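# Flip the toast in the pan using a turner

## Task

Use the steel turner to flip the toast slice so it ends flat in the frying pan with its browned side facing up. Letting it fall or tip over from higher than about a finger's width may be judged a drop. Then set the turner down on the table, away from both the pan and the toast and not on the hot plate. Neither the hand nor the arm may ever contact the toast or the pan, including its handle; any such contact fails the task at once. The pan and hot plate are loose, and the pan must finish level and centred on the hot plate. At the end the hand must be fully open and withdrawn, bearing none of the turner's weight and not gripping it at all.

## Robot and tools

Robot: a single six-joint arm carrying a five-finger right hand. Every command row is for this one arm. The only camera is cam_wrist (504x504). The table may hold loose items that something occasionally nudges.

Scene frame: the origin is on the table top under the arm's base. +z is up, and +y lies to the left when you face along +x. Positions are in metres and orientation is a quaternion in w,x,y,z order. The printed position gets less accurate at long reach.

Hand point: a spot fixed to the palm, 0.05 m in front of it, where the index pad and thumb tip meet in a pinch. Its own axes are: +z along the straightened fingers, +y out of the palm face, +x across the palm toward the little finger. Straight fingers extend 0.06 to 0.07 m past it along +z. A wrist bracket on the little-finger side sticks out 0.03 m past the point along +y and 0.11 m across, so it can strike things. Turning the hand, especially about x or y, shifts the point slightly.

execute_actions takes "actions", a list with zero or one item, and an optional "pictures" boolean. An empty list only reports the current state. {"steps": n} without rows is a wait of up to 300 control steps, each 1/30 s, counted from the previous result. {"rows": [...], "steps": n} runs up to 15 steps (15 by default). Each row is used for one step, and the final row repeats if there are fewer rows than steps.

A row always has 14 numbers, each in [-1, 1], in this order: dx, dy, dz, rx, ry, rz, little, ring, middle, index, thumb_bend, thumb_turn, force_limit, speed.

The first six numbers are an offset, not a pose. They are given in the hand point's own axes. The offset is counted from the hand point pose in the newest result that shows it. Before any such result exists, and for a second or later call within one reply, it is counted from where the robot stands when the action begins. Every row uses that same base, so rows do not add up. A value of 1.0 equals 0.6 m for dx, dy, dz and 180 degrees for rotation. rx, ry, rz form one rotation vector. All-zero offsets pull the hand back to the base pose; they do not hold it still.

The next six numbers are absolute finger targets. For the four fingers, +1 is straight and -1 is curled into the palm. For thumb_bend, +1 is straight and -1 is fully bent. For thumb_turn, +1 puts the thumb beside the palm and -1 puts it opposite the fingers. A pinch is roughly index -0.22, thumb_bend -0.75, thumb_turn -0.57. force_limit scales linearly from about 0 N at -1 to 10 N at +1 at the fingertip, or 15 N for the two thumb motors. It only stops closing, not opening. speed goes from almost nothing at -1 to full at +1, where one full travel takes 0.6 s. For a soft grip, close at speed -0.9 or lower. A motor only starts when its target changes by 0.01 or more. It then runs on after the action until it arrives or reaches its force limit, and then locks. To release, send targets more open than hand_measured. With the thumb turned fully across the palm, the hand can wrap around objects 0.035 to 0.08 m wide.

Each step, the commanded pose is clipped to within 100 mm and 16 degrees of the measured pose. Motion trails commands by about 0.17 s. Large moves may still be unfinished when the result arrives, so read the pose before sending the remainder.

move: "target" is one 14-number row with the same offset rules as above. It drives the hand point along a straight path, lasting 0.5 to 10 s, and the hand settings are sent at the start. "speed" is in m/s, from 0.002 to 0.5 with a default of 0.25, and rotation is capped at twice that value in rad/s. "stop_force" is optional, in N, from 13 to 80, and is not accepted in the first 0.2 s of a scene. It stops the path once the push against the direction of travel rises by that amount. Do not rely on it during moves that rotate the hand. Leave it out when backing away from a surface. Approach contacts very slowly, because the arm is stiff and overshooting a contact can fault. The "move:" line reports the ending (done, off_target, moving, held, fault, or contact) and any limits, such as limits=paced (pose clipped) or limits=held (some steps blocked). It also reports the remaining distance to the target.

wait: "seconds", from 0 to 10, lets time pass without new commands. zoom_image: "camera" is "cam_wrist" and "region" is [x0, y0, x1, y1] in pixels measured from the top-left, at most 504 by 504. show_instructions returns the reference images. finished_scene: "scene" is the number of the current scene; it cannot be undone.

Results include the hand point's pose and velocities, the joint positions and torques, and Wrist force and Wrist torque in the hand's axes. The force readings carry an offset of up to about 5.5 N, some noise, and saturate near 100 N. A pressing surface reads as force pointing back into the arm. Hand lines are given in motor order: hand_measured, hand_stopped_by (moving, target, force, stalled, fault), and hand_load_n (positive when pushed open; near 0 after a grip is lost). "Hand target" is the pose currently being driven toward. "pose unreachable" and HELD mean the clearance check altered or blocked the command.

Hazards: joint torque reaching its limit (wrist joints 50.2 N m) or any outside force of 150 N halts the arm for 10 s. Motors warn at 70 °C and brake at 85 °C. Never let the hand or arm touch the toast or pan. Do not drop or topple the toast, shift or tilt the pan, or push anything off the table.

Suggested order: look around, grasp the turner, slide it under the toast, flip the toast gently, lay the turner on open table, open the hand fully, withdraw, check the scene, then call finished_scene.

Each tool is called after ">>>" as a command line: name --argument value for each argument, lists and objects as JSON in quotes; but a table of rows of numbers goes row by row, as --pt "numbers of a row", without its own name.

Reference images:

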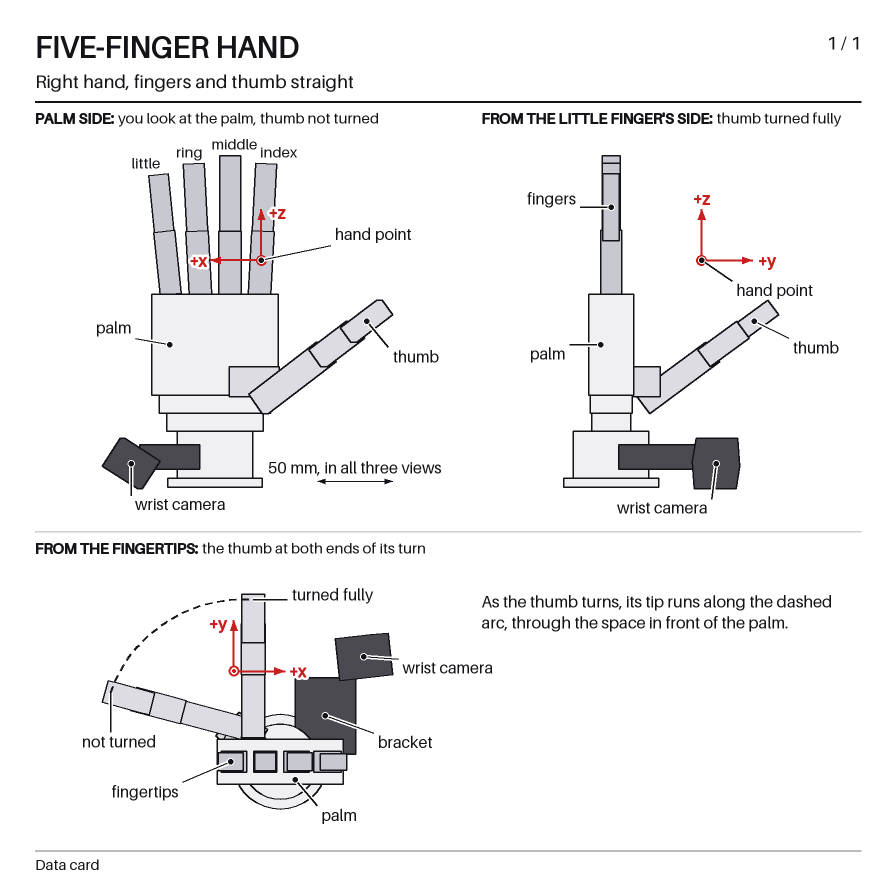

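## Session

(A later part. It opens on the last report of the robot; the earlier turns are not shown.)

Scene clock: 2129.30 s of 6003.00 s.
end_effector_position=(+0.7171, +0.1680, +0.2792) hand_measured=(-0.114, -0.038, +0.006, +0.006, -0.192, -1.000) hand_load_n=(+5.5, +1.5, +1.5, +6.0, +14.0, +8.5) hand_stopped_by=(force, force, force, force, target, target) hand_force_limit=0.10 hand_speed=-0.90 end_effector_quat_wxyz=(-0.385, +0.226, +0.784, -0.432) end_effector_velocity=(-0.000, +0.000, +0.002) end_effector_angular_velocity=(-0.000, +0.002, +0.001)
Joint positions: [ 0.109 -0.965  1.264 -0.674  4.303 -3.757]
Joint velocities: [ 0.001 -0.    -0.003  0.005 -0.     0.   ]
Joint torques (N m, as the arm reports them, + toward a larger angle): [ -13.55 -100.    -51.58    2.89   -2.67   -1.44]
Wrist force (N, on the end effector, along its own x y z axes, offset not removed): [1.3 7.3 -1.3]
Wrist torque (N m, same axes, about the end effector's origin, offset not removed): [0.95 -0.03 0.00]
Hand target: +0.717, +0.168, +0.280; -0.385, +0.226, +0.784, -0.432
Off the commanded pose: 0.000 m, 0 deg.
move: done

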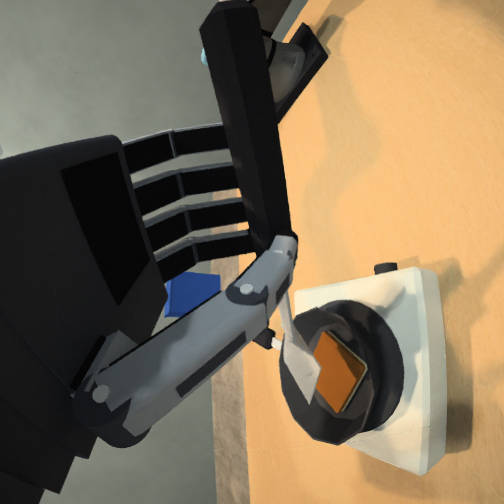

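>>> move --target '[-0.0575, -0.1757, -0.0607, -0.0119, 0.0778, -0.2138, -0.36, -0.36, -0.45, -0.45, -0.2, -1, 0.1, -0.9]' --speed 0.08

>>> zoom_image --camera "cam_wrist" --region '[150, 254, 400, 504]'

Scene clock: 2149.47 s of 6003.00 s.
end_effector_position=(+0.7645, +0.1072, +0.3663) hand_measured=(-0.114, -0.038, +0.006, +0.006, -0.192, -1.000) hand_load_n=(+5.5, +1.5, +1.5, +6.0, +14.0, +8.5) hand_stopped_by=(force, force, force, force, target, target) hand_force_limit=0.10 hand_speed=-0.90 end_effector_quat_wxyz=(-0.592, +0.013, +0.770, -0.237) end_effector_velocity=(+0.001, -0.003, +0.003) end_effector_angular_velocity=(+0.012, +0.010, +0.000)
Joint positions: [-0.035 -0.813  0.936 -0.329  4.335 -4.404]
Joint velocities: [-0.004  0.004 -0.008  0.01  -0.002 -0.013]
Joint torques (N m, as the arm reports them, + toward a larger angle): [-12.34 -87.49 -52.37   3.82   1.14  -1.88]
Wrist force (N, on the end effector, along its own x y z axes, offset not removed): [1.1 4.8 -1.7]
Wrist torque (N m, same axes, about the end effector's origin, offset not removed): [0.69 -0.31 0.25]
Hand target: +0.765, +0.107, +0.367; -0.593, +0.012, +0.770, -0.237
Off the commanded pose: 0.001 m, 0 deg.
After step 90, 12.33 s passed at rest.
move: done

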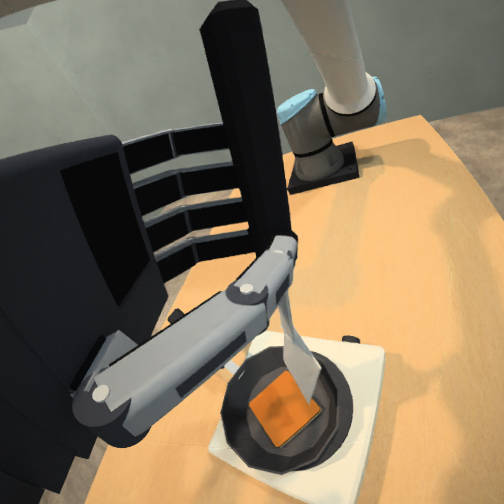

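Region (150, 254, 400, 504) of cam_wrist's 504x504 image, scaled by 2.016, with more detail than that image has.

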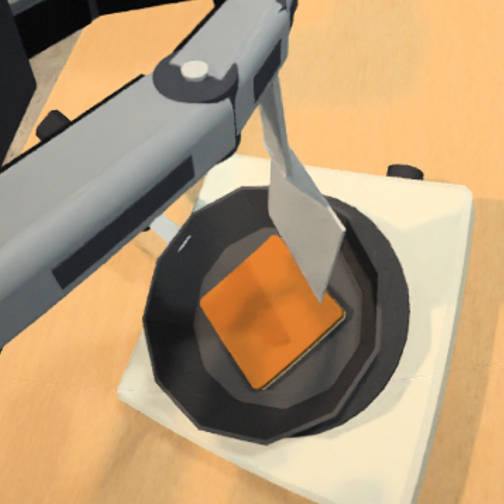

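>>> move --target '[0.008, -0.244, 0.1772, 0, 0, 0, -0.36, -0.36, -0.45, -0.45, -0.2, -1, 0.1, -0.9]' --speed 0.1

>>> zoom_image --camera "cam_wrist" --region '[274, 274, 504, 504]'

Scene clock: 2172.13 s of 6003.00 s.
end_effector_position=(+0.7035, -0.0582, +0.4064) hand_measured=(-0.114, -0.038, +0.006, +0.006, -0.192, -1.000) hand_load_n=(+5.5, +1.5, +1.5, +6.0, +14.0, +8.5) hand_stopped_by=(force, force, force, force, target, target) hand_force_limit=0.10 hand_speed=-0.90 end_effector_quat_wxyz=(-0.592, +0.013, +0.770, -0.237) end_effector_velocity=(-0.001, -0.002, +0.001) end_effector_angular_velocity=(-0.001, -0.001, +0.001)
Joint positions: [-0.211 -0.965  1.125 -0.385  4.163 -4.446]
Joint velocities: [-0.002 -0.003  0.002 -0.    -0.002 -0.   ]
Joint torques (N m, as the arm reports them, + toward a larger angle): [ -12.81 -104.51  -36.28   -0.64   -2.85   -2.06]
Wrist force (N, on the end effector, along its own x y z axes, offset not removed): [-0.4 6.0 0.2]
Wrist torque (N m, same axes, about the end effector's origin, offset not removed): [0.80 -0.15 0.04]
Hand target: +0.703, -0.058, +0.406; -0.592, +0.013, +0.770, -0.237
Off the commanded pose: 0.000 m, 0 deg.
After step 90, 17.33 s passed at rest.
move: done

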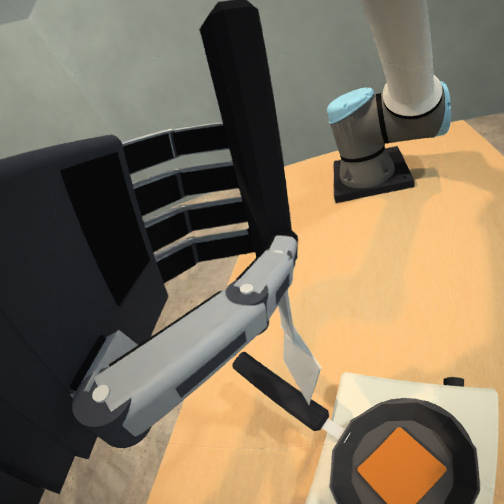

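Region (274, 274, 504, 504) of cam_wrist's 504x504 image, scaled by 2.191, with more detail than that image has.

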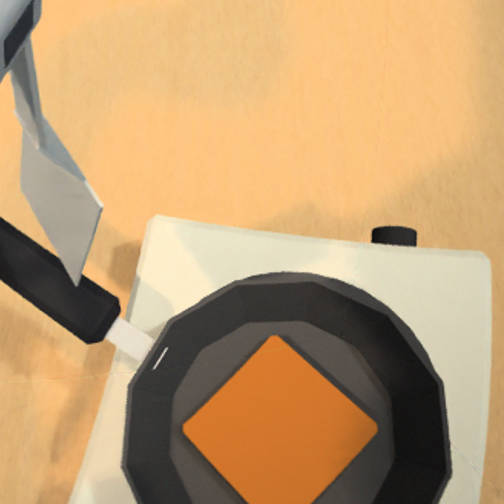

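>>> execute_actions --actions '[]'

Scene clock: 2186.13 s of 6003.00 s.
end_effector_position=(+0.7034, -0.0584, +0.4065) hand_measured=(-0.114, -0.038, +0.006, +0.006, -0.192, -1.000) hand_load_n=(+5.5, +1.5, +1.5, +6.0, +14.0, +8.5) hand_stopped_by=(force, force, force, force, target, target) hand_force_limit=0.10 hand_speed=-0.90 end_effector_quat_wxyz=(-0.592, +0.013, +0.770, -0.237) end_effector_velocity=(-0.000, +0.001, +0.001) end_effector_angular_velocity=(+0.001, -0.001, -0.001)
Joint positions: [-0.211 -0.965  1.125 -0.385  4.163 -4.446]
Joint velocities: [ 0.001 -0.001  0.    -0.     0.002 -0.001]
Joint torques (N m, as the arm reports them, + toward a larger angle): [ -13.45 -103.07  -36.43   -0.61   -2.39   -1.91]
Wrist force (N, on the end effector, along its own x y z axes, offset not removed): [-1.5 7.3 -1.5]
Wrist torque (N m, same axes, about the end effector's origin, offset not removed): [1.06 0.09 0.02]
Hand target: +0.703, -0.058, +0.406; -0.592, +0.013, +0.770, -0.237
Off the commanded pose: 0.000 m, 0 deg.
Steps of this call (steps 1 to 90: nothing new was sent; then 11.00 s passed at rest). Readings (end_effector_position | what the end effector reports):
1: (+0.7035, -0.0582, +0.4064) | hand_measured=(-0.114, -0.038, +0.006, +0.006, -0.192, -1.000) hand_load_n=(+5.5, +1.5, +1.5, +6.0, +14.0, +8.5) hand_stopped_by=(force, force, force, force, target, target) hand_force_limit=0.10 hand_speed=-0.90
2: (+0.7035, -0.0583, +0.4064) | hand_measured=(-0.114, -0.038, +0.006, +0.006, -0.192, -1.000) hand_load_n=(+5.5, +1.5, +1.5, +6.0, +14.0, +8.5) hand_stopped_by=(force, force, force, force, target, target) hand_force_limit=0.10 hand_speed=-0.90
4: (+0.7034, -0.0584, +0.4064) | hand_measured=(-0.114, -0.038, +0.006, +0.006, -0.192, -1.000) hand_load_n=(+5.5, +1.5, +1.5, +6.0, +14.0, +8.5) hand_stopped_by=(force, force, force, force, target, target) hand_force_limit=0.10 hand_speed=-0.90
8: (+0.7034, -0.0584, +0.4065) | hand_measured=(-0.114, -0.038, +0.006, +0.006, -0.192, -1.000) hand_load_n=(+5.5, +1.5, +1.5, +6.0, +14.0, +8.5) hand_stopped_by=(force, force, force, force, target, target) hand_force_limit=0.10 hand_speed=-0.90
90: the state above

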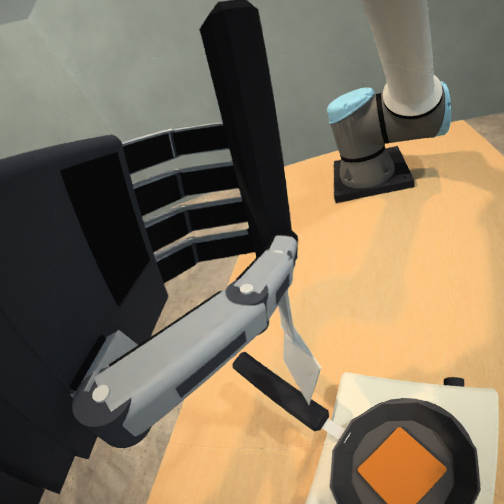

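>>> zoom_image --camera "cam_wrist" --region '[280, 340, 504, 504]'

Region (280, 340, 504, 504) of cam_wrist's 504x504 image, scaled by 2.250, with more detail than that image has; it fills the top 369 rows of this view, and the rest is white.

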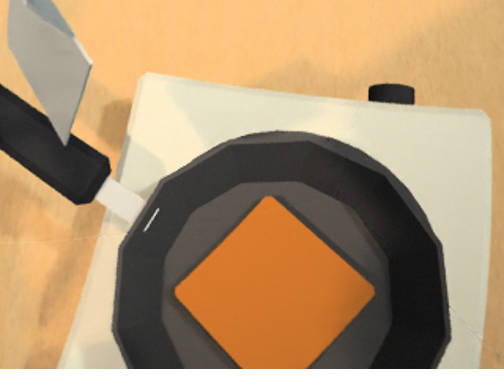

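>>> move --target '[-0.0235, 0.2678, -0.1677, 0, 0, 0, -0.36, -0.36, -0.45, -0.45, -0.2, -1, 0.1, -0.9]' --speed 0.1

Scene clock: 2240.10 s of 6003.00 s.
end_effector_position=(+0.7582, +0.1148, +0.3515) hand_measured=(-0.114, -0.038, +0.006, +0.006, -0.192, -1.000) hand_load_n=(+5.5, +1.5, +1.5, +6.0, +14.0, +8.5) hand_stopped_by=(force, force, force, force, target, target) hand_force_limit=0.10 hand_speed=-0.90 end_effector_quat_wxyz=(-0.592, +0.013, +0.770, -0.237) end_effector_velocity=(+0.001, +0.003, -0.000) end_effector_angular_velocity=(-0.000, -0.001, +0.001)
Joint positions: [-0.027 -0.819  0.972 -0.359  4.343 -4.403]
Joint velocities: [ 0.003  0.002 -0.003  0.001  0.002  0.001]
Joint torques (N m, as the arm reports them, + toward a larger angle): [ 10.06 -84.48 -52.58   3.4    2.24   1.85]
Wrist force (N, on the end effector, along its own x y z axes, offset not removed): [1.3 6.8 -0.4]
Wrist torque (N m, same axes, about the end effector's origin, offset not removed): [0.91 -0.41 0.07]
Hand target: +0.758, +0.115, +0.351; -0.592, +0.013, +0.770, -0.237
Off the commanded pose: 0.000 m, 0 deg.
After step 90, 48.53 s passed at rest.
move: done

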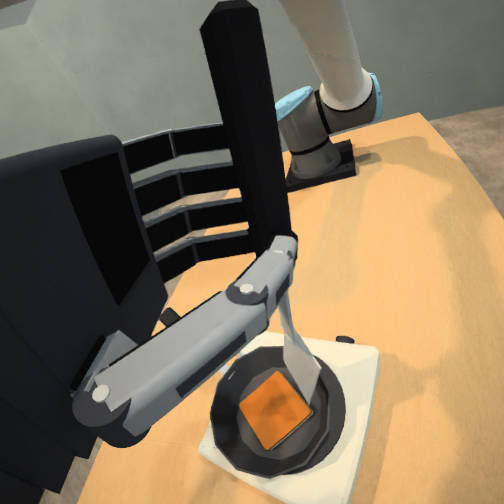

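>>> zoom_image --camera "cam_wrist" --region '[180, 310, 400, 504]'

Region (180, 310, 400, 504) of cam_wrist's 504x504 image, scaled by 2.291, with more detail than that image has; it fills the top 444 rows of this view, and the rest is white.

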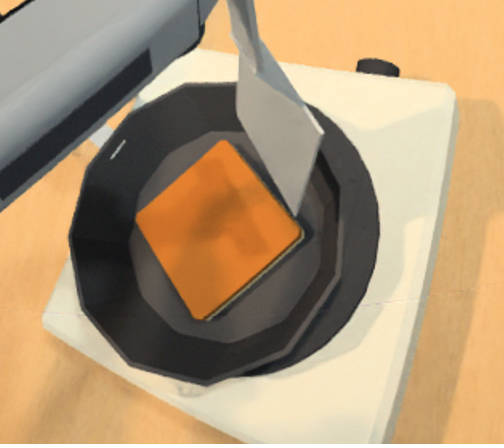

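>>> move --target '[-0.0603, 0.0254, 0.0126, 0, 0, 0, -0.36, -0.36, -0.45, -0.45, -0.2, -1, 0.1, -0.9]' --speed 0.03

>>> zoom_image --camera "cam_wrist" --region '[180, 310, 400, 504]'

Scene clock: 2247.93 s of 6003.00 s.
end_effector_position=(+0.7580, +0.1149, +0.3118) hand_measured=(-0.114, -0.038, +0.006, +0.006, -0.192, -1.000) hand_load_n=(+5.5, +1.5, +1.5, +6.0, +14.0, +8.5) hand_stopped_by=(force, force, force, force, target, target) hand_force_limit=0.10 hand_speed=-0.90 end_effector_quat_wxyz=(-0.592, +0.013, +0.770, -0.237) end_effector_velocity=(-0.000, +0.001, -0.002) end_effector_angular_velocity=(+0.000, -0.000, -0.001)
Joint positions: [-0.027 -0.805  1.019 -0.419  4.343 -4.402]
Joint velocities: [ 0.     0.001  0.003 -0.004  0.002  0.   ]
Joint torques (N m, as the arm reports them, + toward a larger angle): [  8.55 -85.85 -36.15  -0.72   2.32   1.38]
Wrist force (N, on the end effector, along its own x y z axes, offset not removed): [1.3 5.4 -2.2]
Wrist torque (N m, same axes, about the end effector's origin, offset not removed): [0.79 -0.29 0.16]
Hand target: +0.758, +0.115, +0.311; -0.592, +0.013, +0.770, -0.237
Off the commanded pose: 0.000 m, 0 deg.
After step 90, 3.13 s passed at rest.
move: done

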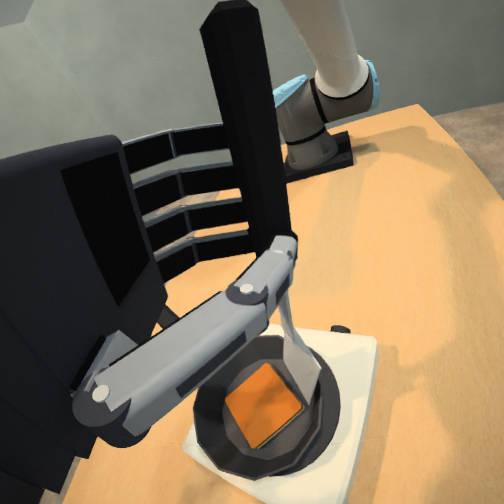

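Region (180, 310, 400, 504) of cam_wrist's 504x504 image, scaled by 2.291, with more detail than that image has; it fills the top 444 rows of this view, and the rest is white.

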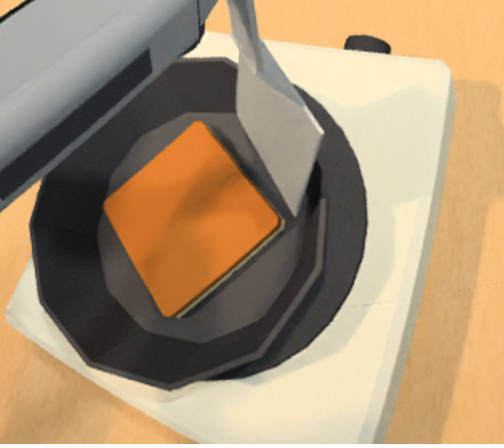

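>>> move --target '[-0.00905, 0.0038, 0.0019, 0, 0, 0, -0.36, -0.36, -0.45, -0.45, -0.2, -1, 0.1, -0.9]' --speed 0.01

Scene clock: 2251.47 s of 6003.00 s.
end_effector_position=(+0.7580, +0.1149, +0.3060) hand_measured=(-0.114, -0.038, +0.006, +0.006, -0.192, -1.000) hand_load_n=(+5.5, +1.5, +1.5, +6.0, +14.0, +8.5) hand_stopped_by=(force, force, force, force, target, target) hand_force_limit=0.10 hand_speed=-0.90 end_effector_quat_wxyz=(-0.592, +0.013, +0.770, -0.237) end_effector_velocity=(+0.000, +0.000, -0.002) end_effector_angular_velocity=(-0.000, -0.001, +0.001)
Joint positions: [-0.027 -0.803  1.025 -0.427  4.343 -4.402]
Joint velocities: [ 0.001  0.     0.003 -0.004 -0.001  0.   ]
Joint torques (N m, as the arm reports them, + toward a larger angle): [  8.5  -86.62 -35.26  -0.79   2.21   0.44]
Wrist force (N, on the end effector, along its own x y z axes, offset not removed): [1.4 4.9 0.6]
Wrist torque (N m, same axes, about the end effector's origin, offset not removed): [0.60 -0.45 0.03]
Hand target: +0.758, +0.115, +0.306; -0.592, +0.013, +0.770, -0.237
Off the commanded pose: 0.000 m, 0 deg.
move: done

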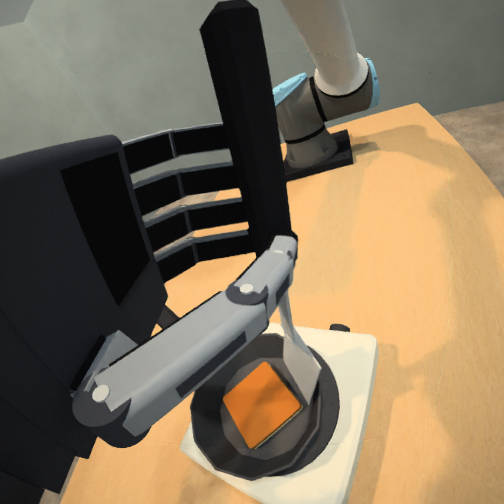

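>>> move --target '[0.0035, 0.00716, 0.0024, 0, 0, 0, -0.36, -0.36, -0.45, -0.45, -0.2, -1, 0.1, -0.9]' --speed 0.005

>>> zoom_image --camera "cam_wrist" --region '[180, 310, 400, 504]'

Scene clock: 2256.17 s of 6003.00 s.
end_effector_position=(+0.7550, +0.1187, +0.3060) hand_measured=(-0.114, -0.038, +0.006, +0.006, -0.192, -1.000) hand_load_n=(+5.5, +1.5, +1.5, +6.0, +14.0, +8.5) hand_stopped_by=(force, force, force, force, target, target) hand_force_limit=0.10 hand_speed=-0.90 end_effector_quat_wxyz=(-0.592, +0.013, +0.770, -0.237) end_effector_velocity=(-0.001, +0.001, +0.001) end_effector_angular_velocity=(-0.000, -0.001, -0.001)
Joint positions: [-0.023 -0.807  1.032 -0.43   4.347 -4.402]
Joint velocities: [ 0.001 -0.002  0.002 -0.001  0.001  0.   ]
Joint torques (N m, as the arm reports them, + toward a larger angle): [   9.54 -112.63  -35.14   -0.37    2.42    2.04]
Wrist force (N, on the end effector, along its own x y z axes, offset not removed): [-1.8 3.4 -0.1]
Wrist torque (N m, same axes, about the end effector's origin, offset not removed): [0.45 0.04 -0.15]
Hand target: +0.755, +0.119, +0.306; -0.592, +0.013, +0.770, -0.237
Off the commanded pose: 0.000 m, 0 deg.
After step 90, 0.47 s passed at rest.
move: done

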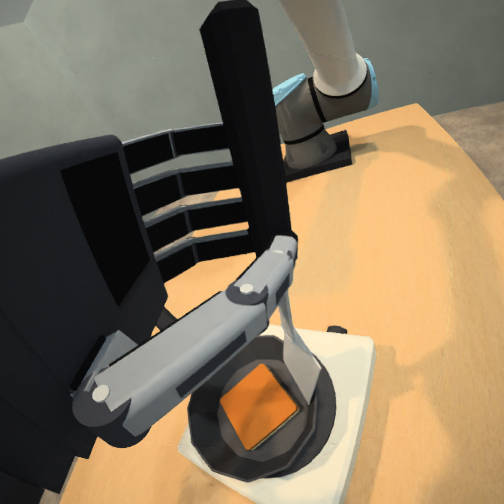

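Region (180, 310, 400, 504) of cam_wrist's 504x504 image, scaled by 2.291, with more detail than that image has; it fills the top 444 rows of this view, and the rest is white.

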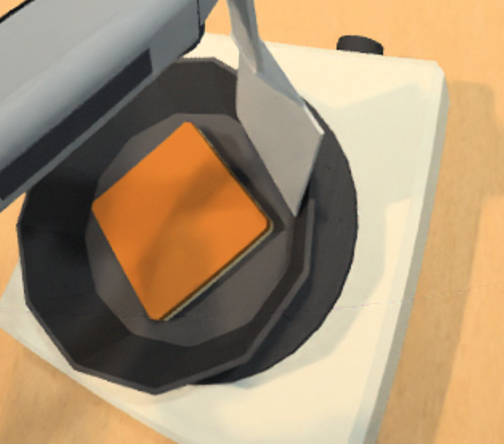

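>>> move --target '[0.0028, 0.0057, 0.0019, 0, 0, 0, -0.36, -0.36, -0.45, -0.45, -0.2, -1, 0.1, -0.9]' --speed 0.004

>>> zoom_image --camera "cam_wrist" --region '[180, 310, 400, 504]'

Scene clock: 2259.60 s of 6003.00 s.
end_effector_position=(+0.7526, +0.1217, +0.3060) hand_measured=(-0.114, -0.038, +0.006, +0.006, -0.192, -1.000) hand_load_n=(+5.5, +2.0, +1.5, +6.5, +13.0, +9.0) hand_stopped_by=(force, force, force, force, target, target) hand_force_limit=0.10 hand_speed=-0.90 end_effector_quat_wxyz=(-0.592, +0.013, +0.770, -0.237) end_effector_velocity=(-0.001, +0.001, +0.000) end_effector_angular_velocity=(+0.000, -0.000, -0.001)
Joint positions: [-0.02  -0.811  1.038 -0.433  4.35  -4.401]
Joint velocities: [ 0.001 -0.001  0.001 -0.     0.001  0.   ]
Joint torques (N m, as the arm reports them, + toward a larger angle): [   9.49 -112.65  -35.03   -0.4     2.2     1.65]
Wrist force (N, on the end effector, along its own x y z axes, offset not removed): [-0.7 6.6 -1.2]
Wrist torque (N m, same axes, about the end effector's origin, offset not removed): [1.02 -0.21 0.14]
Hand target: +0.753, +0.122, +0.306; -0.592, +0.013, +0.770, -0.237
Off the commanded pose: 0.000 m, 0 deg.
move: done

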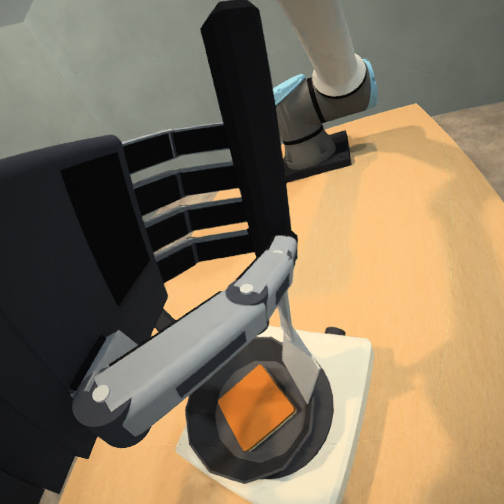

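Region (180, 310, 400, 504) of cam_wrist's 504x504 image, scaled by 2.291, with more detail than that image has; it fills the top 444 rows of this view, and the rest is white.

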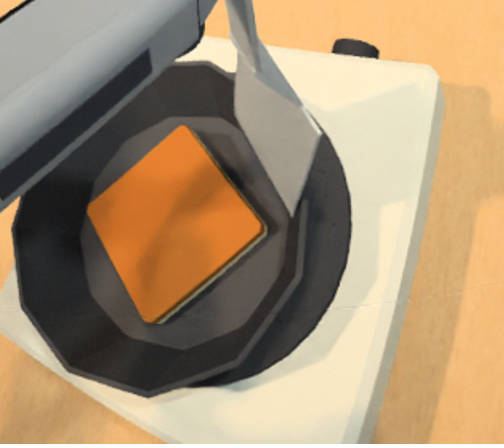

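>>> move --target '[0.0028, 0.0057, 0.0019, 0, 0, 0, -0.36, -0.36, -0.45, -0.45, -0.2, -1, 0.1, -0.9]' --speed 0.004

>>> zoom_image --camera "cam_wrist" --region '[180, 310, 400, 504]'

Scene clock: 2264.67 s of 6003.00 s.
end_effector_position=(+0.7503, +0.1248, +0.3061) hand_measured=(-0.114, -0.038, +0.006, +0.006, -0.192, -1.000) hand_load_n=(+5.5, +2.0, +2.0, +7.0, +13.0, +9.0) hand_stopped_by=(force, force, force, force, target, target) hand_force_limit=0.10 hand_speed=-0.90 end_effector_quat_wxyz=(-0.592, +0.013, +0.770, -0.237) end_effector_velocity=(-0.001, +0.001, +0.001) end_effector_angular_velocity=(-0.001, +0.003, +0.004)
Joint positions: [-0.017 -0.814  1.044 -0.435  4.353 -4.4  ]
Joint velocities: [ 0.002 -0.001  0.001  0.002 -0.002  0.   ]
Joint torques (N m, as the arm reports them, + toward a larger angle): [   9.64 -111.8   -35.7    -0.32    2.73    1.71]
Wrist force (N, on the end effector, along its own x y z axes, offset not removed): [-2.5 3.5 1.6]
Wrist torque (N m, same axes, about the end effector's origin, offset not removed): [0.39 0.23 0.00]
Hand target: +0.750, +0.125, +0.306; -0.592, +0.013, +0.770, -0.237
Off the commanded pose: 0.000 m, 0 deg.
After step 90, 0.90 s passed at rest.
move: done

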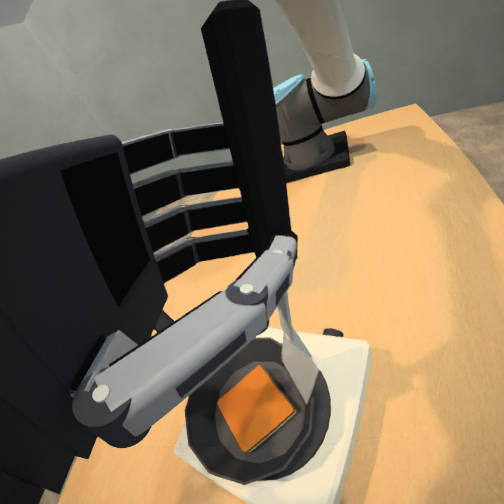

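Region (180, 310, 400, 504) of cam_wrist's 504x504 image, scaled by 2.291, with more detail than that image has; it fills the top 444 rows of this view, and the rest is white.

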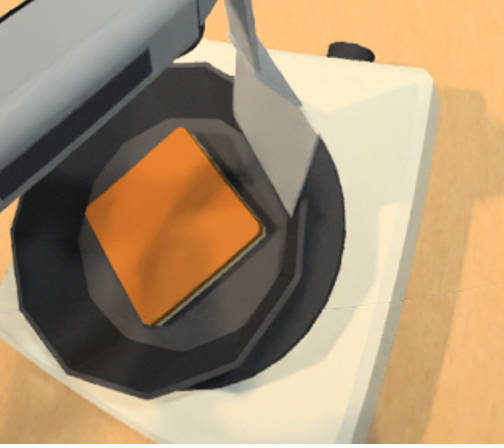

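>>> move --target '[0.0035, 0.00716, 0.0024, 0, 0, 0, -0.36, -0.36, -0.45, -0.45, -0.2, -1, 0.1, -0.9]' --speed 0.004

>>> zoom_image --camera "cam_wrist" --region '[180, 310, 400, 504]'

Scene clock: 2269.47 s of 6003.00 s.
end_effector_position=(+0.7473, +0.1287, +0.3061) hand_measured=(-0.114, -0.038, +0.006, +0.006, -0.192, -1.000) hand_load_n=(+5.5, +2.0, +2.0, +7.0, +13.0, +9.0) hand_stopped_by=(force, force, force, force, target, target) hand_force_limit=0.10 hand_speed=-0.90 end_effector_quat_wxyz=(-0.592, +0.013, +0.770, -0.237) end_effector_velocity=(-0.000, +0.001, -0.001) end_effector_angular_velocity=(+0.000, -0.001, -0.000)
Joint positions: [-0.013 -0.818  1.052 -0.438  4.357 -4.399]
Joint velocities: [ 0.001  0.     0.002 -0.003  0.001  0.   ]
Joint torques (N m, as the arm reports them, + toward a larger angle): [  10.1  -113.98  -34.55   -0.23    2.32    1.64]
Wrist force (N, on the end effector, along its own x y z axes, offset not removed): [-0.7 2.7 1.4]
Wrist torque (N m, same axes, about the end effector's origin, offset not removed): [0.27 -0.25 0.06]
Hand target: +0.747, +0.129, +0.306; -0.592, +0.013, +0.770, -0.237
Off the commanded pose: 0.000 m, 0 deg.
After step 90, 0.37 s passed at rest.
move: done

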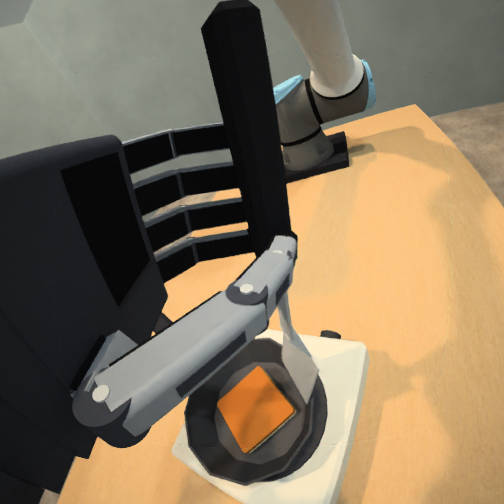

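Region (180, 310, 400, 504) of cam_wrist's 504x504 image, scaled by 2.291, with more detail than that image has; it fills the top 444 rows of this view, and the rest is white.

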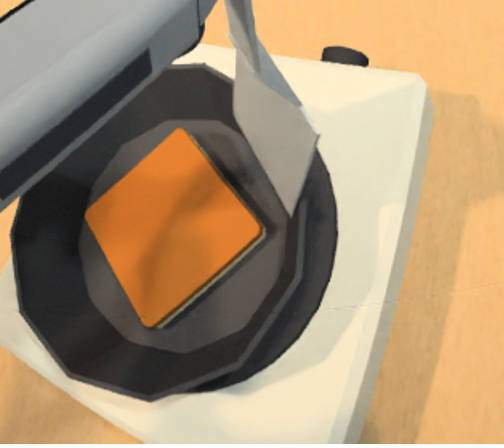

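>>> move --target '[0.0848, -0.0497, -0.0227, 0, 0, 0, -0.36, -0.36, -0.45, -0.45, -0.2, -1, 0.1, -0.9]' --speed 0.03

Scene clock: 2291.90 s of 6003.00 s.
end_effector_position=(+0.7524, +0.1222, +0.3658) hand_measured=(-0.114, -0.038, +0.006, +0.006, -0.192, -1.000) hand_load_n=(+5.5, +1.5, +1.5, +6.0, +14.0, +8.5) hand_stopped_by=(force, force, force, force, target, target) hand_force_limit=0.10 hand_speed=-0.90 end_effector_quat_wxyz=(-0.592, +0.013, +0.770, -0.237) end_effector_velocity=(+0.000, -0.000, +0.003) end_effector_angular_velocity=(-0.000, +0.000, -0.001)
Joint positions: [-0.02  -0.832  0.969 -0.342  4.35  -4.401]
Joint velocities: [-0.    -0.001 -0.004  0.005  0.001  0.   ]
Joint torques (N m, as the arm reports them, + toward a larger angle): [ -12.96 -111.68  -53.74    3.09   -2.35   -1.9 ]
Wrist force (N, on the end effector, along its own x y z axes, offset not removed): [2.7 3.8 -0.4]
Wrist torque (N m, same axes, about the end effector's origin, offset not removed): [0.63 -0.53 0.14]
Hand target: +0.752, +0.122, +0.366; -0.592, +0.013, +0.770, -0.237
Off the commanded pose: 0.000 m, 0 deg.
After step 90, 17.07 s passed at rest.
move: done

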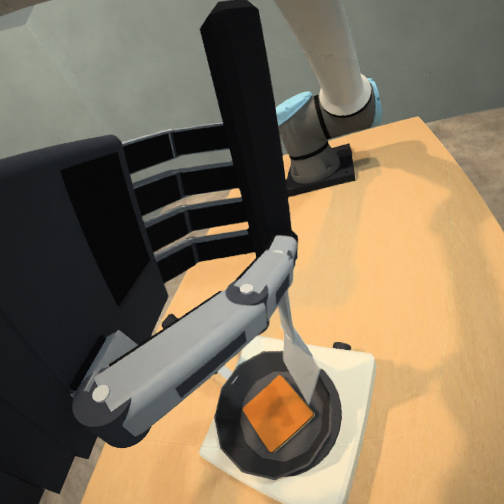

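>>> move --target '[-0.0432, -0.3072, 0.0593, 0, -0.139, 0, -0.36, -0.36, -0.45, -0.45, -0.2, -1, 0.1, -0.9]' --speed 0.1

Scene clock: 2298.30 s of 6003.00 s.
end_effector_position=(+0.7754, -0.0613, +0.4057) hand_measured=(-0.114, -0.038, +0.006, +0.006, -0.192, -1.000) hand_load_n=(+5.0, +1.5, +1.5, +6.5, +13.5, +8.5) hand_stopped_by=(force, force, force, force, target, target) hand_force_limit=0.10 hand_speed=-0.90 end_effector_quat_wxyz=(-0.412, -0.038, +0.880, -0.235) end_effector_velocity=(+0.000, -0.003, +0.001) end_effector_angular_velocity=(+0.001, -0.006, +0.004)
Joint positions: [-0.194 -1.068  1.173 -0.839  4.121 -4.718]
Joint velocities: [-0.003 -0.004  0.004 -0.01  -0.004 -0.008]
Joint torques (N m, as the arm reports them, + toward a larger angle): [-13.34 -99.18 -39.73  -2.88  -3.15  -1.81]
Wrist force (N, on the end effector, along its own x y z axes, offset not removed): [0.7 4.4 -2.2]
Wrist torque (N m, same axes, about the end effector's origin, offset not removed): [0.83 -0.23 0.17]
Hand target: +0.775, -0.062, +0.406; -0.411, -0.038, +0.880, -0.234
Off the commanded pose: 0.000 m, 0 deg.
After step 90, 0.73 s passed at rest.
move: done

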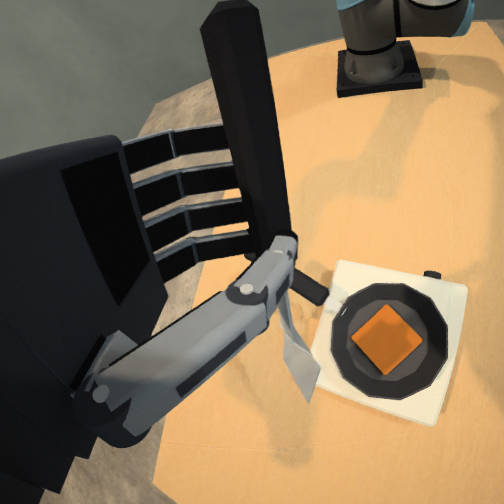

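>>> zoom_image --camera "cam_wrist" --region '[290, 250, 480, 440]'

Region (290, 250, 480, 440) of cam_wrist's 504x504 image, scaled by 2.653, with more detail than that image has.

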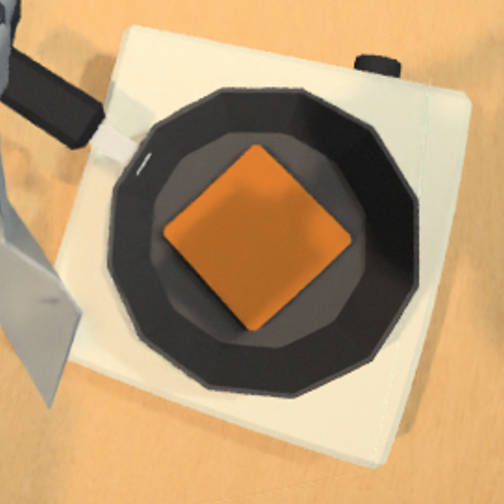

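>>> move --target '[0.1907, 0.3211, 0.3536, 0.0912, 0.0022, 0.3245, -0.36, -0.36, -0.45, -0.45, -0.2, -1, 0.1, -0.9]' --speed 0.12

Scene clock: 2325.87 s of 6003.00 s.
end_effector_position=(+0.5005, +0.0302, +0.3011) hand_measured=(-0.114, -0.038, +0.006, +0.006, -0.192, -1.000) hand_load_n=(+5.5, +1.5, +1.5, +6.0, +14.0, +8.0) hand_stopped_by=(force, force, force, force, target, target) hand_force_limit=0.10 hand_speed=-0.90 end_effector_quat_wxyz=(-0.239, +0.339, +0.745, -0.522) end_effector_velocity=(-0.003, +0.001, -0.001) end_effector_angular_velocity=(-0.009, -0.003, -0.004)
Joint positions: [ 0.026 -1.407  1.872 -0.907  4.088 -3.425]
Joint velocities: [ 0.002 -0.001  0.004  0.002  0.002  0.013]
Joint torques (N m, as the arm reports them, + toward a larger angle): [ 10.19 -65.01 -32.8    1.91   1.6    2.64]
Wrist force (N, on the end effector, along its own x y z axes, offset not removed): [-1.8 5.6 1.0]
Wrist torque (N m, same axes, about the end effector's origin, offset not removed): [0.51 0.38 -0.33]
Hand target: +0.500, +0.030, +0.301; -0.239, +0.339, +0.745, -0.523
Off the commanded pose: 0.001 m, 0 deg.
After step 90, 19.70 s passed at rest.
move: done

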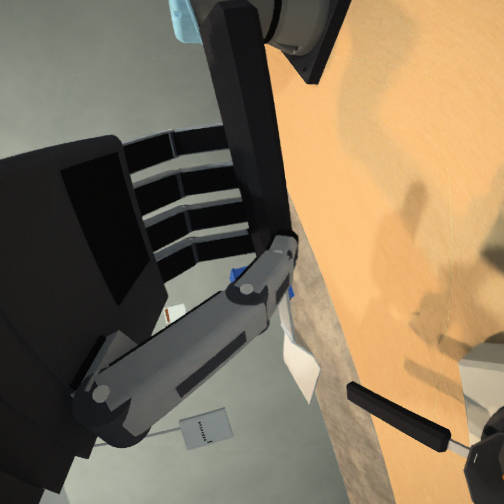

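>>> move --target '[0.1415, 0.3503, 0.1388, 0, 0, 0, -0.36, -0.36, -0.45, -0.45, -0.2, -1, 0.1, -0.9]' --speed 0.1

Scene clock: 2334.27 s of 6003.00 s.
end_effector_position=(+0.4390, +0.0905, +0.0757) hand_measured=(-0.114, -0.038, +0.006, +0.006, -0.192, -1.000) hand_load_n=(+5.5, +1.5, +1.0, +6.0, +14.0, +8.0) hand_stopped_by=(force, force, force, force, target, target) hand_force_limit=0.10 hand_speed=-0.90 end_effector_quat_wxyz=(-0.239, +0.339, +0.745, -0.522) end_effector_velocity=(-0.001, +0.001, -0.003) end_effector_angular_velocity=(-0.001, +0.003, +0.002)
Joint positions: [ 0.132 -1.204  2.1   -1.31   4.185 -3.373]
Joint velocities: [ 0.002  0.004  0.001 -0.003  0.     0.   ]
Joint torques (N m, as the arm reports them, + toward a larger angle): [ 10.51 -43.23 -19.13  -1.96   1.55   2.26]
Wrist force (N, on the end effector, along its own x y z axes, offset not removed): [-0.7 1.7 0.0]
Wrist torque (N m, same axes, about the end effector's origin, offset not removed): [0.02 0.11 -0.50]
Hand target: +0.439, +0.091, +0.075; -0.239, +0.339, +0.745, -0.522
Off the commanded pose: 0.001 m, 0 deg.
After step 90, 2.47 s passed at rest.
move: done

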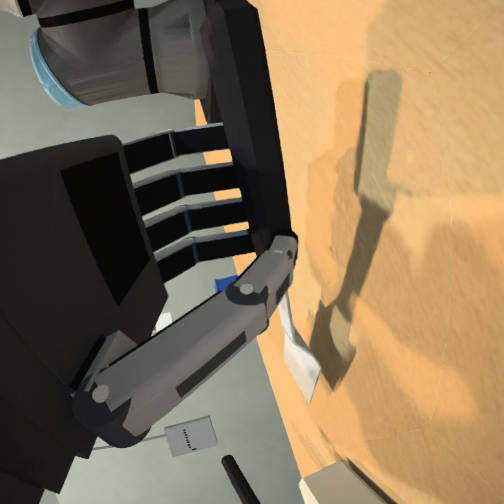

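>>> move --target '[0, 0.0392, 0.0143, 0, 0, 0, -0.36, -0.36, -0.45, -0.45, -0.2, -1, 0.1, -0.9]' --speed 0.02

Scene clock: 2344.57 s of 6003.00 s.
end_effector_position=(+0.4388, +0.0905, +0.0510) hand_measured=(-0.114, -0.038, +0.006, +0.006, -0.192, -1.000) hand_load_n=(+5.5, +1.5, +1.0, +6.0, +14.0, +8.0) hand_stopped_by=(force, force, force, force, target, target) hand_force_limit=0.10 hand_speed=-0.90 end_effector_quat_wxyz=(-0.239, +0.339, +0.745, -0.522) end_effector_velocity=(-0.000, -0.000, -0.003) end_effector_angular_velocity=(-0.000, +0.001, +0.000)
Joint positions: [ 0.133 -1.167  2.109 -1.356  4.186 -3.372]
Joint velocities: [ 0.     0.004  0.001 -0.004 -0.    -0.   ]
Joint torques (N m, as the arm reports them, + toward a larger angle): [  9.72 -45.98 -19.25  -1.51   1.79   2.24]
Wrist force (N, on the end effector, along its own x y z axes, offset not removed): [4.6 8.1 -0.2]
Wrist torque (N m, same axes, about the end effector's origin, offset not removed): [1.04 -0.74 0.21]
Hand target: +0.439, +0.091, +0.051; -0.239, +0.339, +0.745, -0.522
Off the commanded pose: 0.000 m, 0 deg.
After step 90, 5.77 s passed at rest.
move: done

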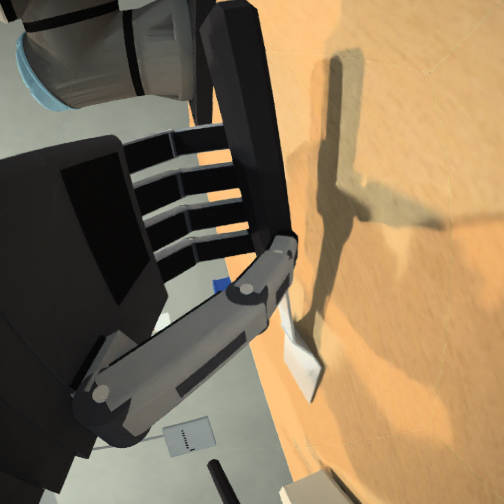

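>>> zoom_image --camera "cam_wrist" --region '[230, 220, 430, 420]'

Region (230, 220, 430, 420) of cam_wrist's 504x504 image, scaled by 2.520, with more detail than that image has.

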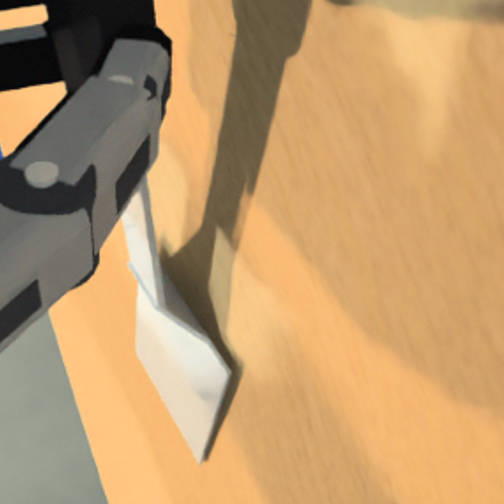

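>>> move --target '[0.007, 0.0249, 0.0087, 0.0017, -0.0114, 0.0313, -0.36, -0.36, -0.45, -0.45, -0.2, -1, 0.1, -0.9]' --speed 0.015

>>> zoom_image --camera "cam_wrist" --region '[230, 220, 430, 420]'

Scene clock: 2355.90 s of 6003.00 s.
end_effector_position=(+0.4362, +0.0939, +0.0353) hand_measured=(-0.114, -0.038, +0.006, +0.006, -0.192, -1.000) hand_load_n=(+5.5, +1.5, +1.0, +6.0, +14.0, +8.0) hand_stopped_by=(force, force, force, force, target, target) hand_force_limit=0.10 hand_speed=-0.90 end_effector_quat_wxyz=(-0.201, +0.365, +0.730, -0.541) end_effector_velocity=(-0.001, +0.001, -0.001) end_effector_angular_velocity=(-0.005, -0.004, -0.001)
Joint positions: [ 0.161 -1.139  2.123 -1.393  4.175 -3.263]
Joint velocities: [ 0.002  0.002  0.001 -0.002  0.001  0.008]
Joint torques (N m, as the arm reports them, + toward a larger angle): [  8.86 -48.3  -16.19  -2.01  -2.82   2.33]
Wrist force (N, on the end effector, along its own x y z axes, offset not removed): [1.4 5.6 -4.4]
Wrist torque (N m, same axes, about the end effector's origin, offset not removed): [0.91 -0.09 -0.02]
Hand target: +0.436, +0.094, +0.035; -0.201, +0.365, +0.730, -0.541
Off the commanded pose: 0.000 m, 0 deg.
After step 90, 4.63 s passed at rest.
move: done

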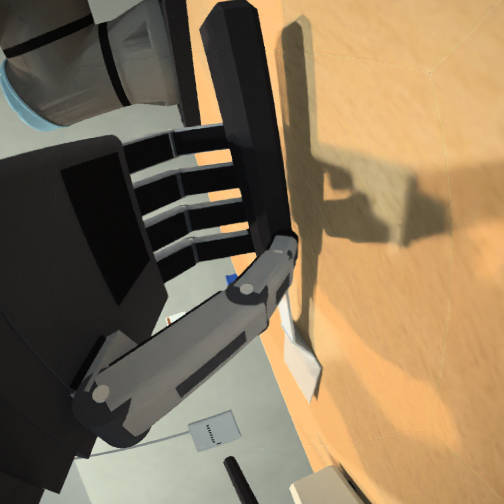

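Region (230, 220, 430, 420) of cam_wrist's 504x504 image, scaled by 2.520, with more detail than that image has.

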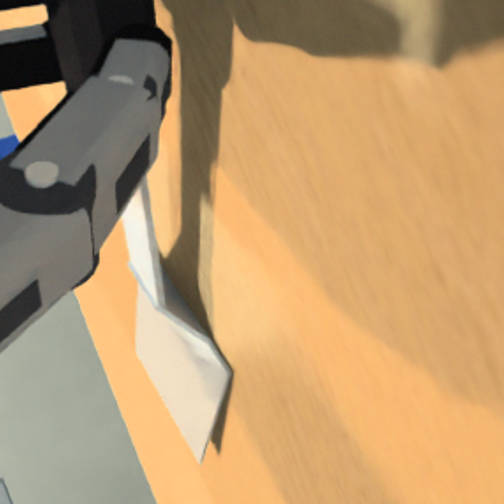

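>>> move --target '[0.0038, 0.0100, 0.0035, 0.0009, -0.0057, 0.0156, -0.36, -0.36, -0.45, -0.45, -0.2, -1, 0.1, -0.9]' --speed 0.012

Scene clock: 2368.23 s of 6003.00 s.
end_effector_position=(+0.4352, +0.0951, +0.0288) hand_measured=(-0.114, -0.038, +0.006, +0.006, -0.192, -1.000) hand_load_n=(+5.5, +1.5, +1.0, +6.0, +14.0, +8.0) hand_stopped_by=(force, force, force, force, target, target) hand_force_limit=0.10 hand_speed=-0.90 end_effector_quat_wxyz=(-0.182, +0.377, +0.722, -0.550) end_effector_velocity=(-0.000, -0.000, -0.001) end_effector_angular_velocity=(-0.005, -0.003, +0.000)
Joint positions: [ 0.174 -1.125  2.128 -1.407  4.169 -3.208]
Joint velocities: [ 0.001  0.002  0.001 -0.002 -0.002  0.006]
Joint torques (N m, as the arm reports them, + toward a larger angle): [  9.7  -48.8  -16.15  -1.62  -3.15   2.29]
Wrist force (N, on the end effector, along its own x y z axes, offset not removed): [3.0 4.5 -2.7]
Wrist torque (N m, same axes, about the end effector's origin, offset not removed): [0.63 -0.22 -0.11]
Hand target: +0.435, +0.095, +0.029; -0.182, +0.377, +0.722, -0.550
Off the commanded pose: 0.000 m, 0 deg.
After step 90, 6.97 s passed at rest.
move: done

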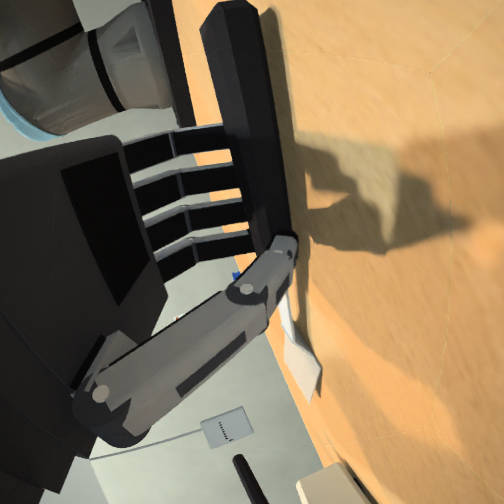

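>>> move --target '[0.0033, 0.0083, 0.0028, 0.0007, -0.0047, 0.0130, -0.36, -0.36, -0.45, -0.45, -0.2, -1, 0.1, -0.9]' --speed 0.01

Scene clock: 2374.83 s of 6003.00 s.
end_effector_position=(+0.4345, +0.0961, +0.0235) hand_measured=(-0.114, -0.038, +0.008, +0.006, -0.194, -1.000) hand_load_n=(+9.0, +4.0, +3.5, +9.0, +6.5, +9.0) hand_stopped_by=(force, force, force, force, target, target) hand_force_limit=0.10 hand_speed=-0.90 end_effector_quat_wxyz=(-0.166, +0.388, +0.715, -0.557) end_effector_velocity=(-0.001, -0.000, -0.001) end_effector_angular_velocity=(-0.005, -0.000, +0.000)
Joint positions: [ 0.184 -1.113  2.132 -1.419  4.164 -3.162]
Joint velocities: [ 0.001  0.002  0.001  0.001 -0.001  0.005]
Joint torques (N m, as the arm reports them, + toward a larger angle): [ 12.74 -32.16  -8.84  -6.52   1.41   1.13]
Wrist force (N, on the end effector, along its own x y z axes, offset not removed): [-13.9 -29.7 -9.2]
Wrist torque (N m, same axes, about the end effector's origin, offset not removed): [0.36 0.10 -0.86]
Hand target: +0.434, +0.096, +0.023; -0.166, +0.388, +0.715, -0.557
Off the commanded pose: 0.000 m, 0 deg.
After step 90, 1.23 s passed at rest.
move: done

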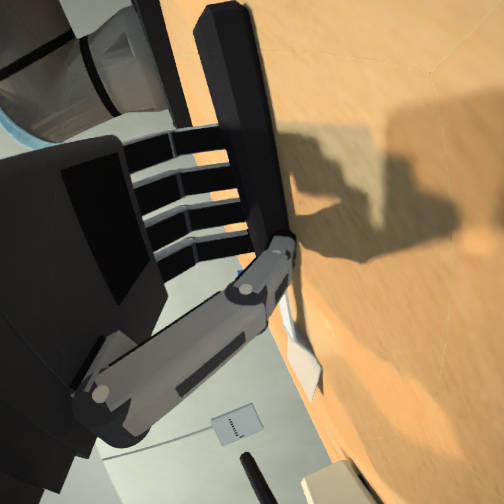

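>>> execute_actions --actions '[{"rows": [[-0.0008, -0.0039, -0.0014, 0, 0, 0, 0.15, 0.2, 0.25, 0.25, 0.1, -1, 0.1, -0.6]], "steps": 15}]'

Scene clock: 2380.40 s of 6003.00 s.
end_effector_position=(+0.4344, +0.0961, +0.0259) hand_measured=(+0.148, +0.200, +0.250, +0.250, -0.032, -1.000) hand_load_n=(+0.0, +0.0, +0.0, +0.0, +0.0, +0.0) hand_stopped_by=(moving, moving, moving, moving, moving, target) hand_force_limit=0.10 hand_speed=-0.60 end_effector_quat_wxyz=(-0.166, +0.388, +0.715, -0.557) end_effector_velocity=(+0.001, -0.000, +0.001) end_effector_angular_velocity=(+0.000, -0.001, -0.001)
Joint positions: [ 0.184 -1.117  2.131 -1.414  4.164 -3.162]
Joint velocities: [-0.001 -0.002 -0.001  0.002  0.    -0.   ]
Joint torques (N m, as the arm reports them, + toward a larger angle): [-11.83 -73.38 -32.12   2.21  -1.44  -1.72]
Wrist force (N, on the end effector, along its own x y z axes, offset not removed): [4.1 0.1 -1.5]
Wrist torque (N m, same axes, about the end effector's origin, offset not removed): [0.10 -0.59 0.05]
Hand target: +0.435, +0.096, +0.026; -0.166, +0.388, +0.715, -0.557
Off the commanded pose: 0.000 m, 0 deg.
Steps of this call (steps 1 to 90: nothing new was sent; then 2.07 s passed at rest; steps 91 to 105: all 15 steps of this action). Readings (end_effector_position | what the end effector reports):
91: (+0.4344, +0.0961, +0.0234) | hand_measured=(-0.114, -0.038, +0.008, +0.006, -0.194, -1.000) hand_load_n=(+9.0, +4.0, +3.5, +9.0, +6.0, +9.5) hand_stopped_by=(moving, moving, moving, moving, moving, target) hand_force_limit=0.10 hand_speed=-0.60
92: (+0.4344, +0.0961, +0.0237) | hand_measured=(-0.114, -0.038, +0.008, +0.006, -0.194, -1.000) hand_load_n=(+9.0, +4.0, +3.5, +9.0, +6.5, +9.5) hand_stopped_by=(moving, moving, moving, moving, moving, target) hand_force_limit=0.10 hand_speed=-0.60
94: (+0.4342, +0.0961, +0.0245) | hand_measured=(-0.094, -0.020, +0.026, +0.026, -0.184, -1.000) hand_load_n=(+3.5, +0.0, +0.0, +3.5, +4.5, +7.0) hand_stopped_by=(moving, moving, moving, moving, moving, target) hand_force_limit=0.10 hand_speed=-0.60
98: (+0.4342, +0.0961, +0.0254) | hand_measured=(-0.006, +0.070, +0.116, +0.114, -0.132, -1.000) hand_load_n=(+0.0, +0.0, +0.0, +0.0, +0.0, +0.0) hand_stopped_by=(moving, moving, moving, moving, moving, target) hand_force_limit=0.10 hand_speed=-0.60
105: the state above

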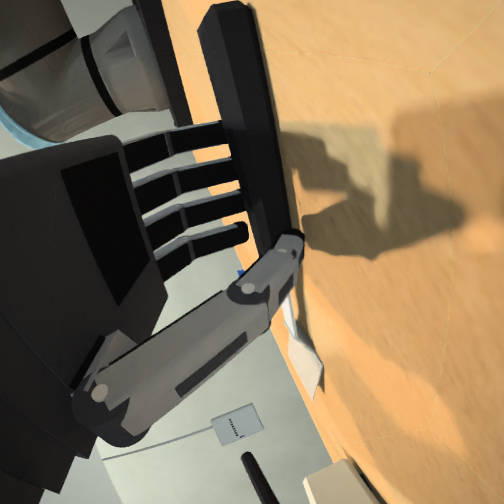

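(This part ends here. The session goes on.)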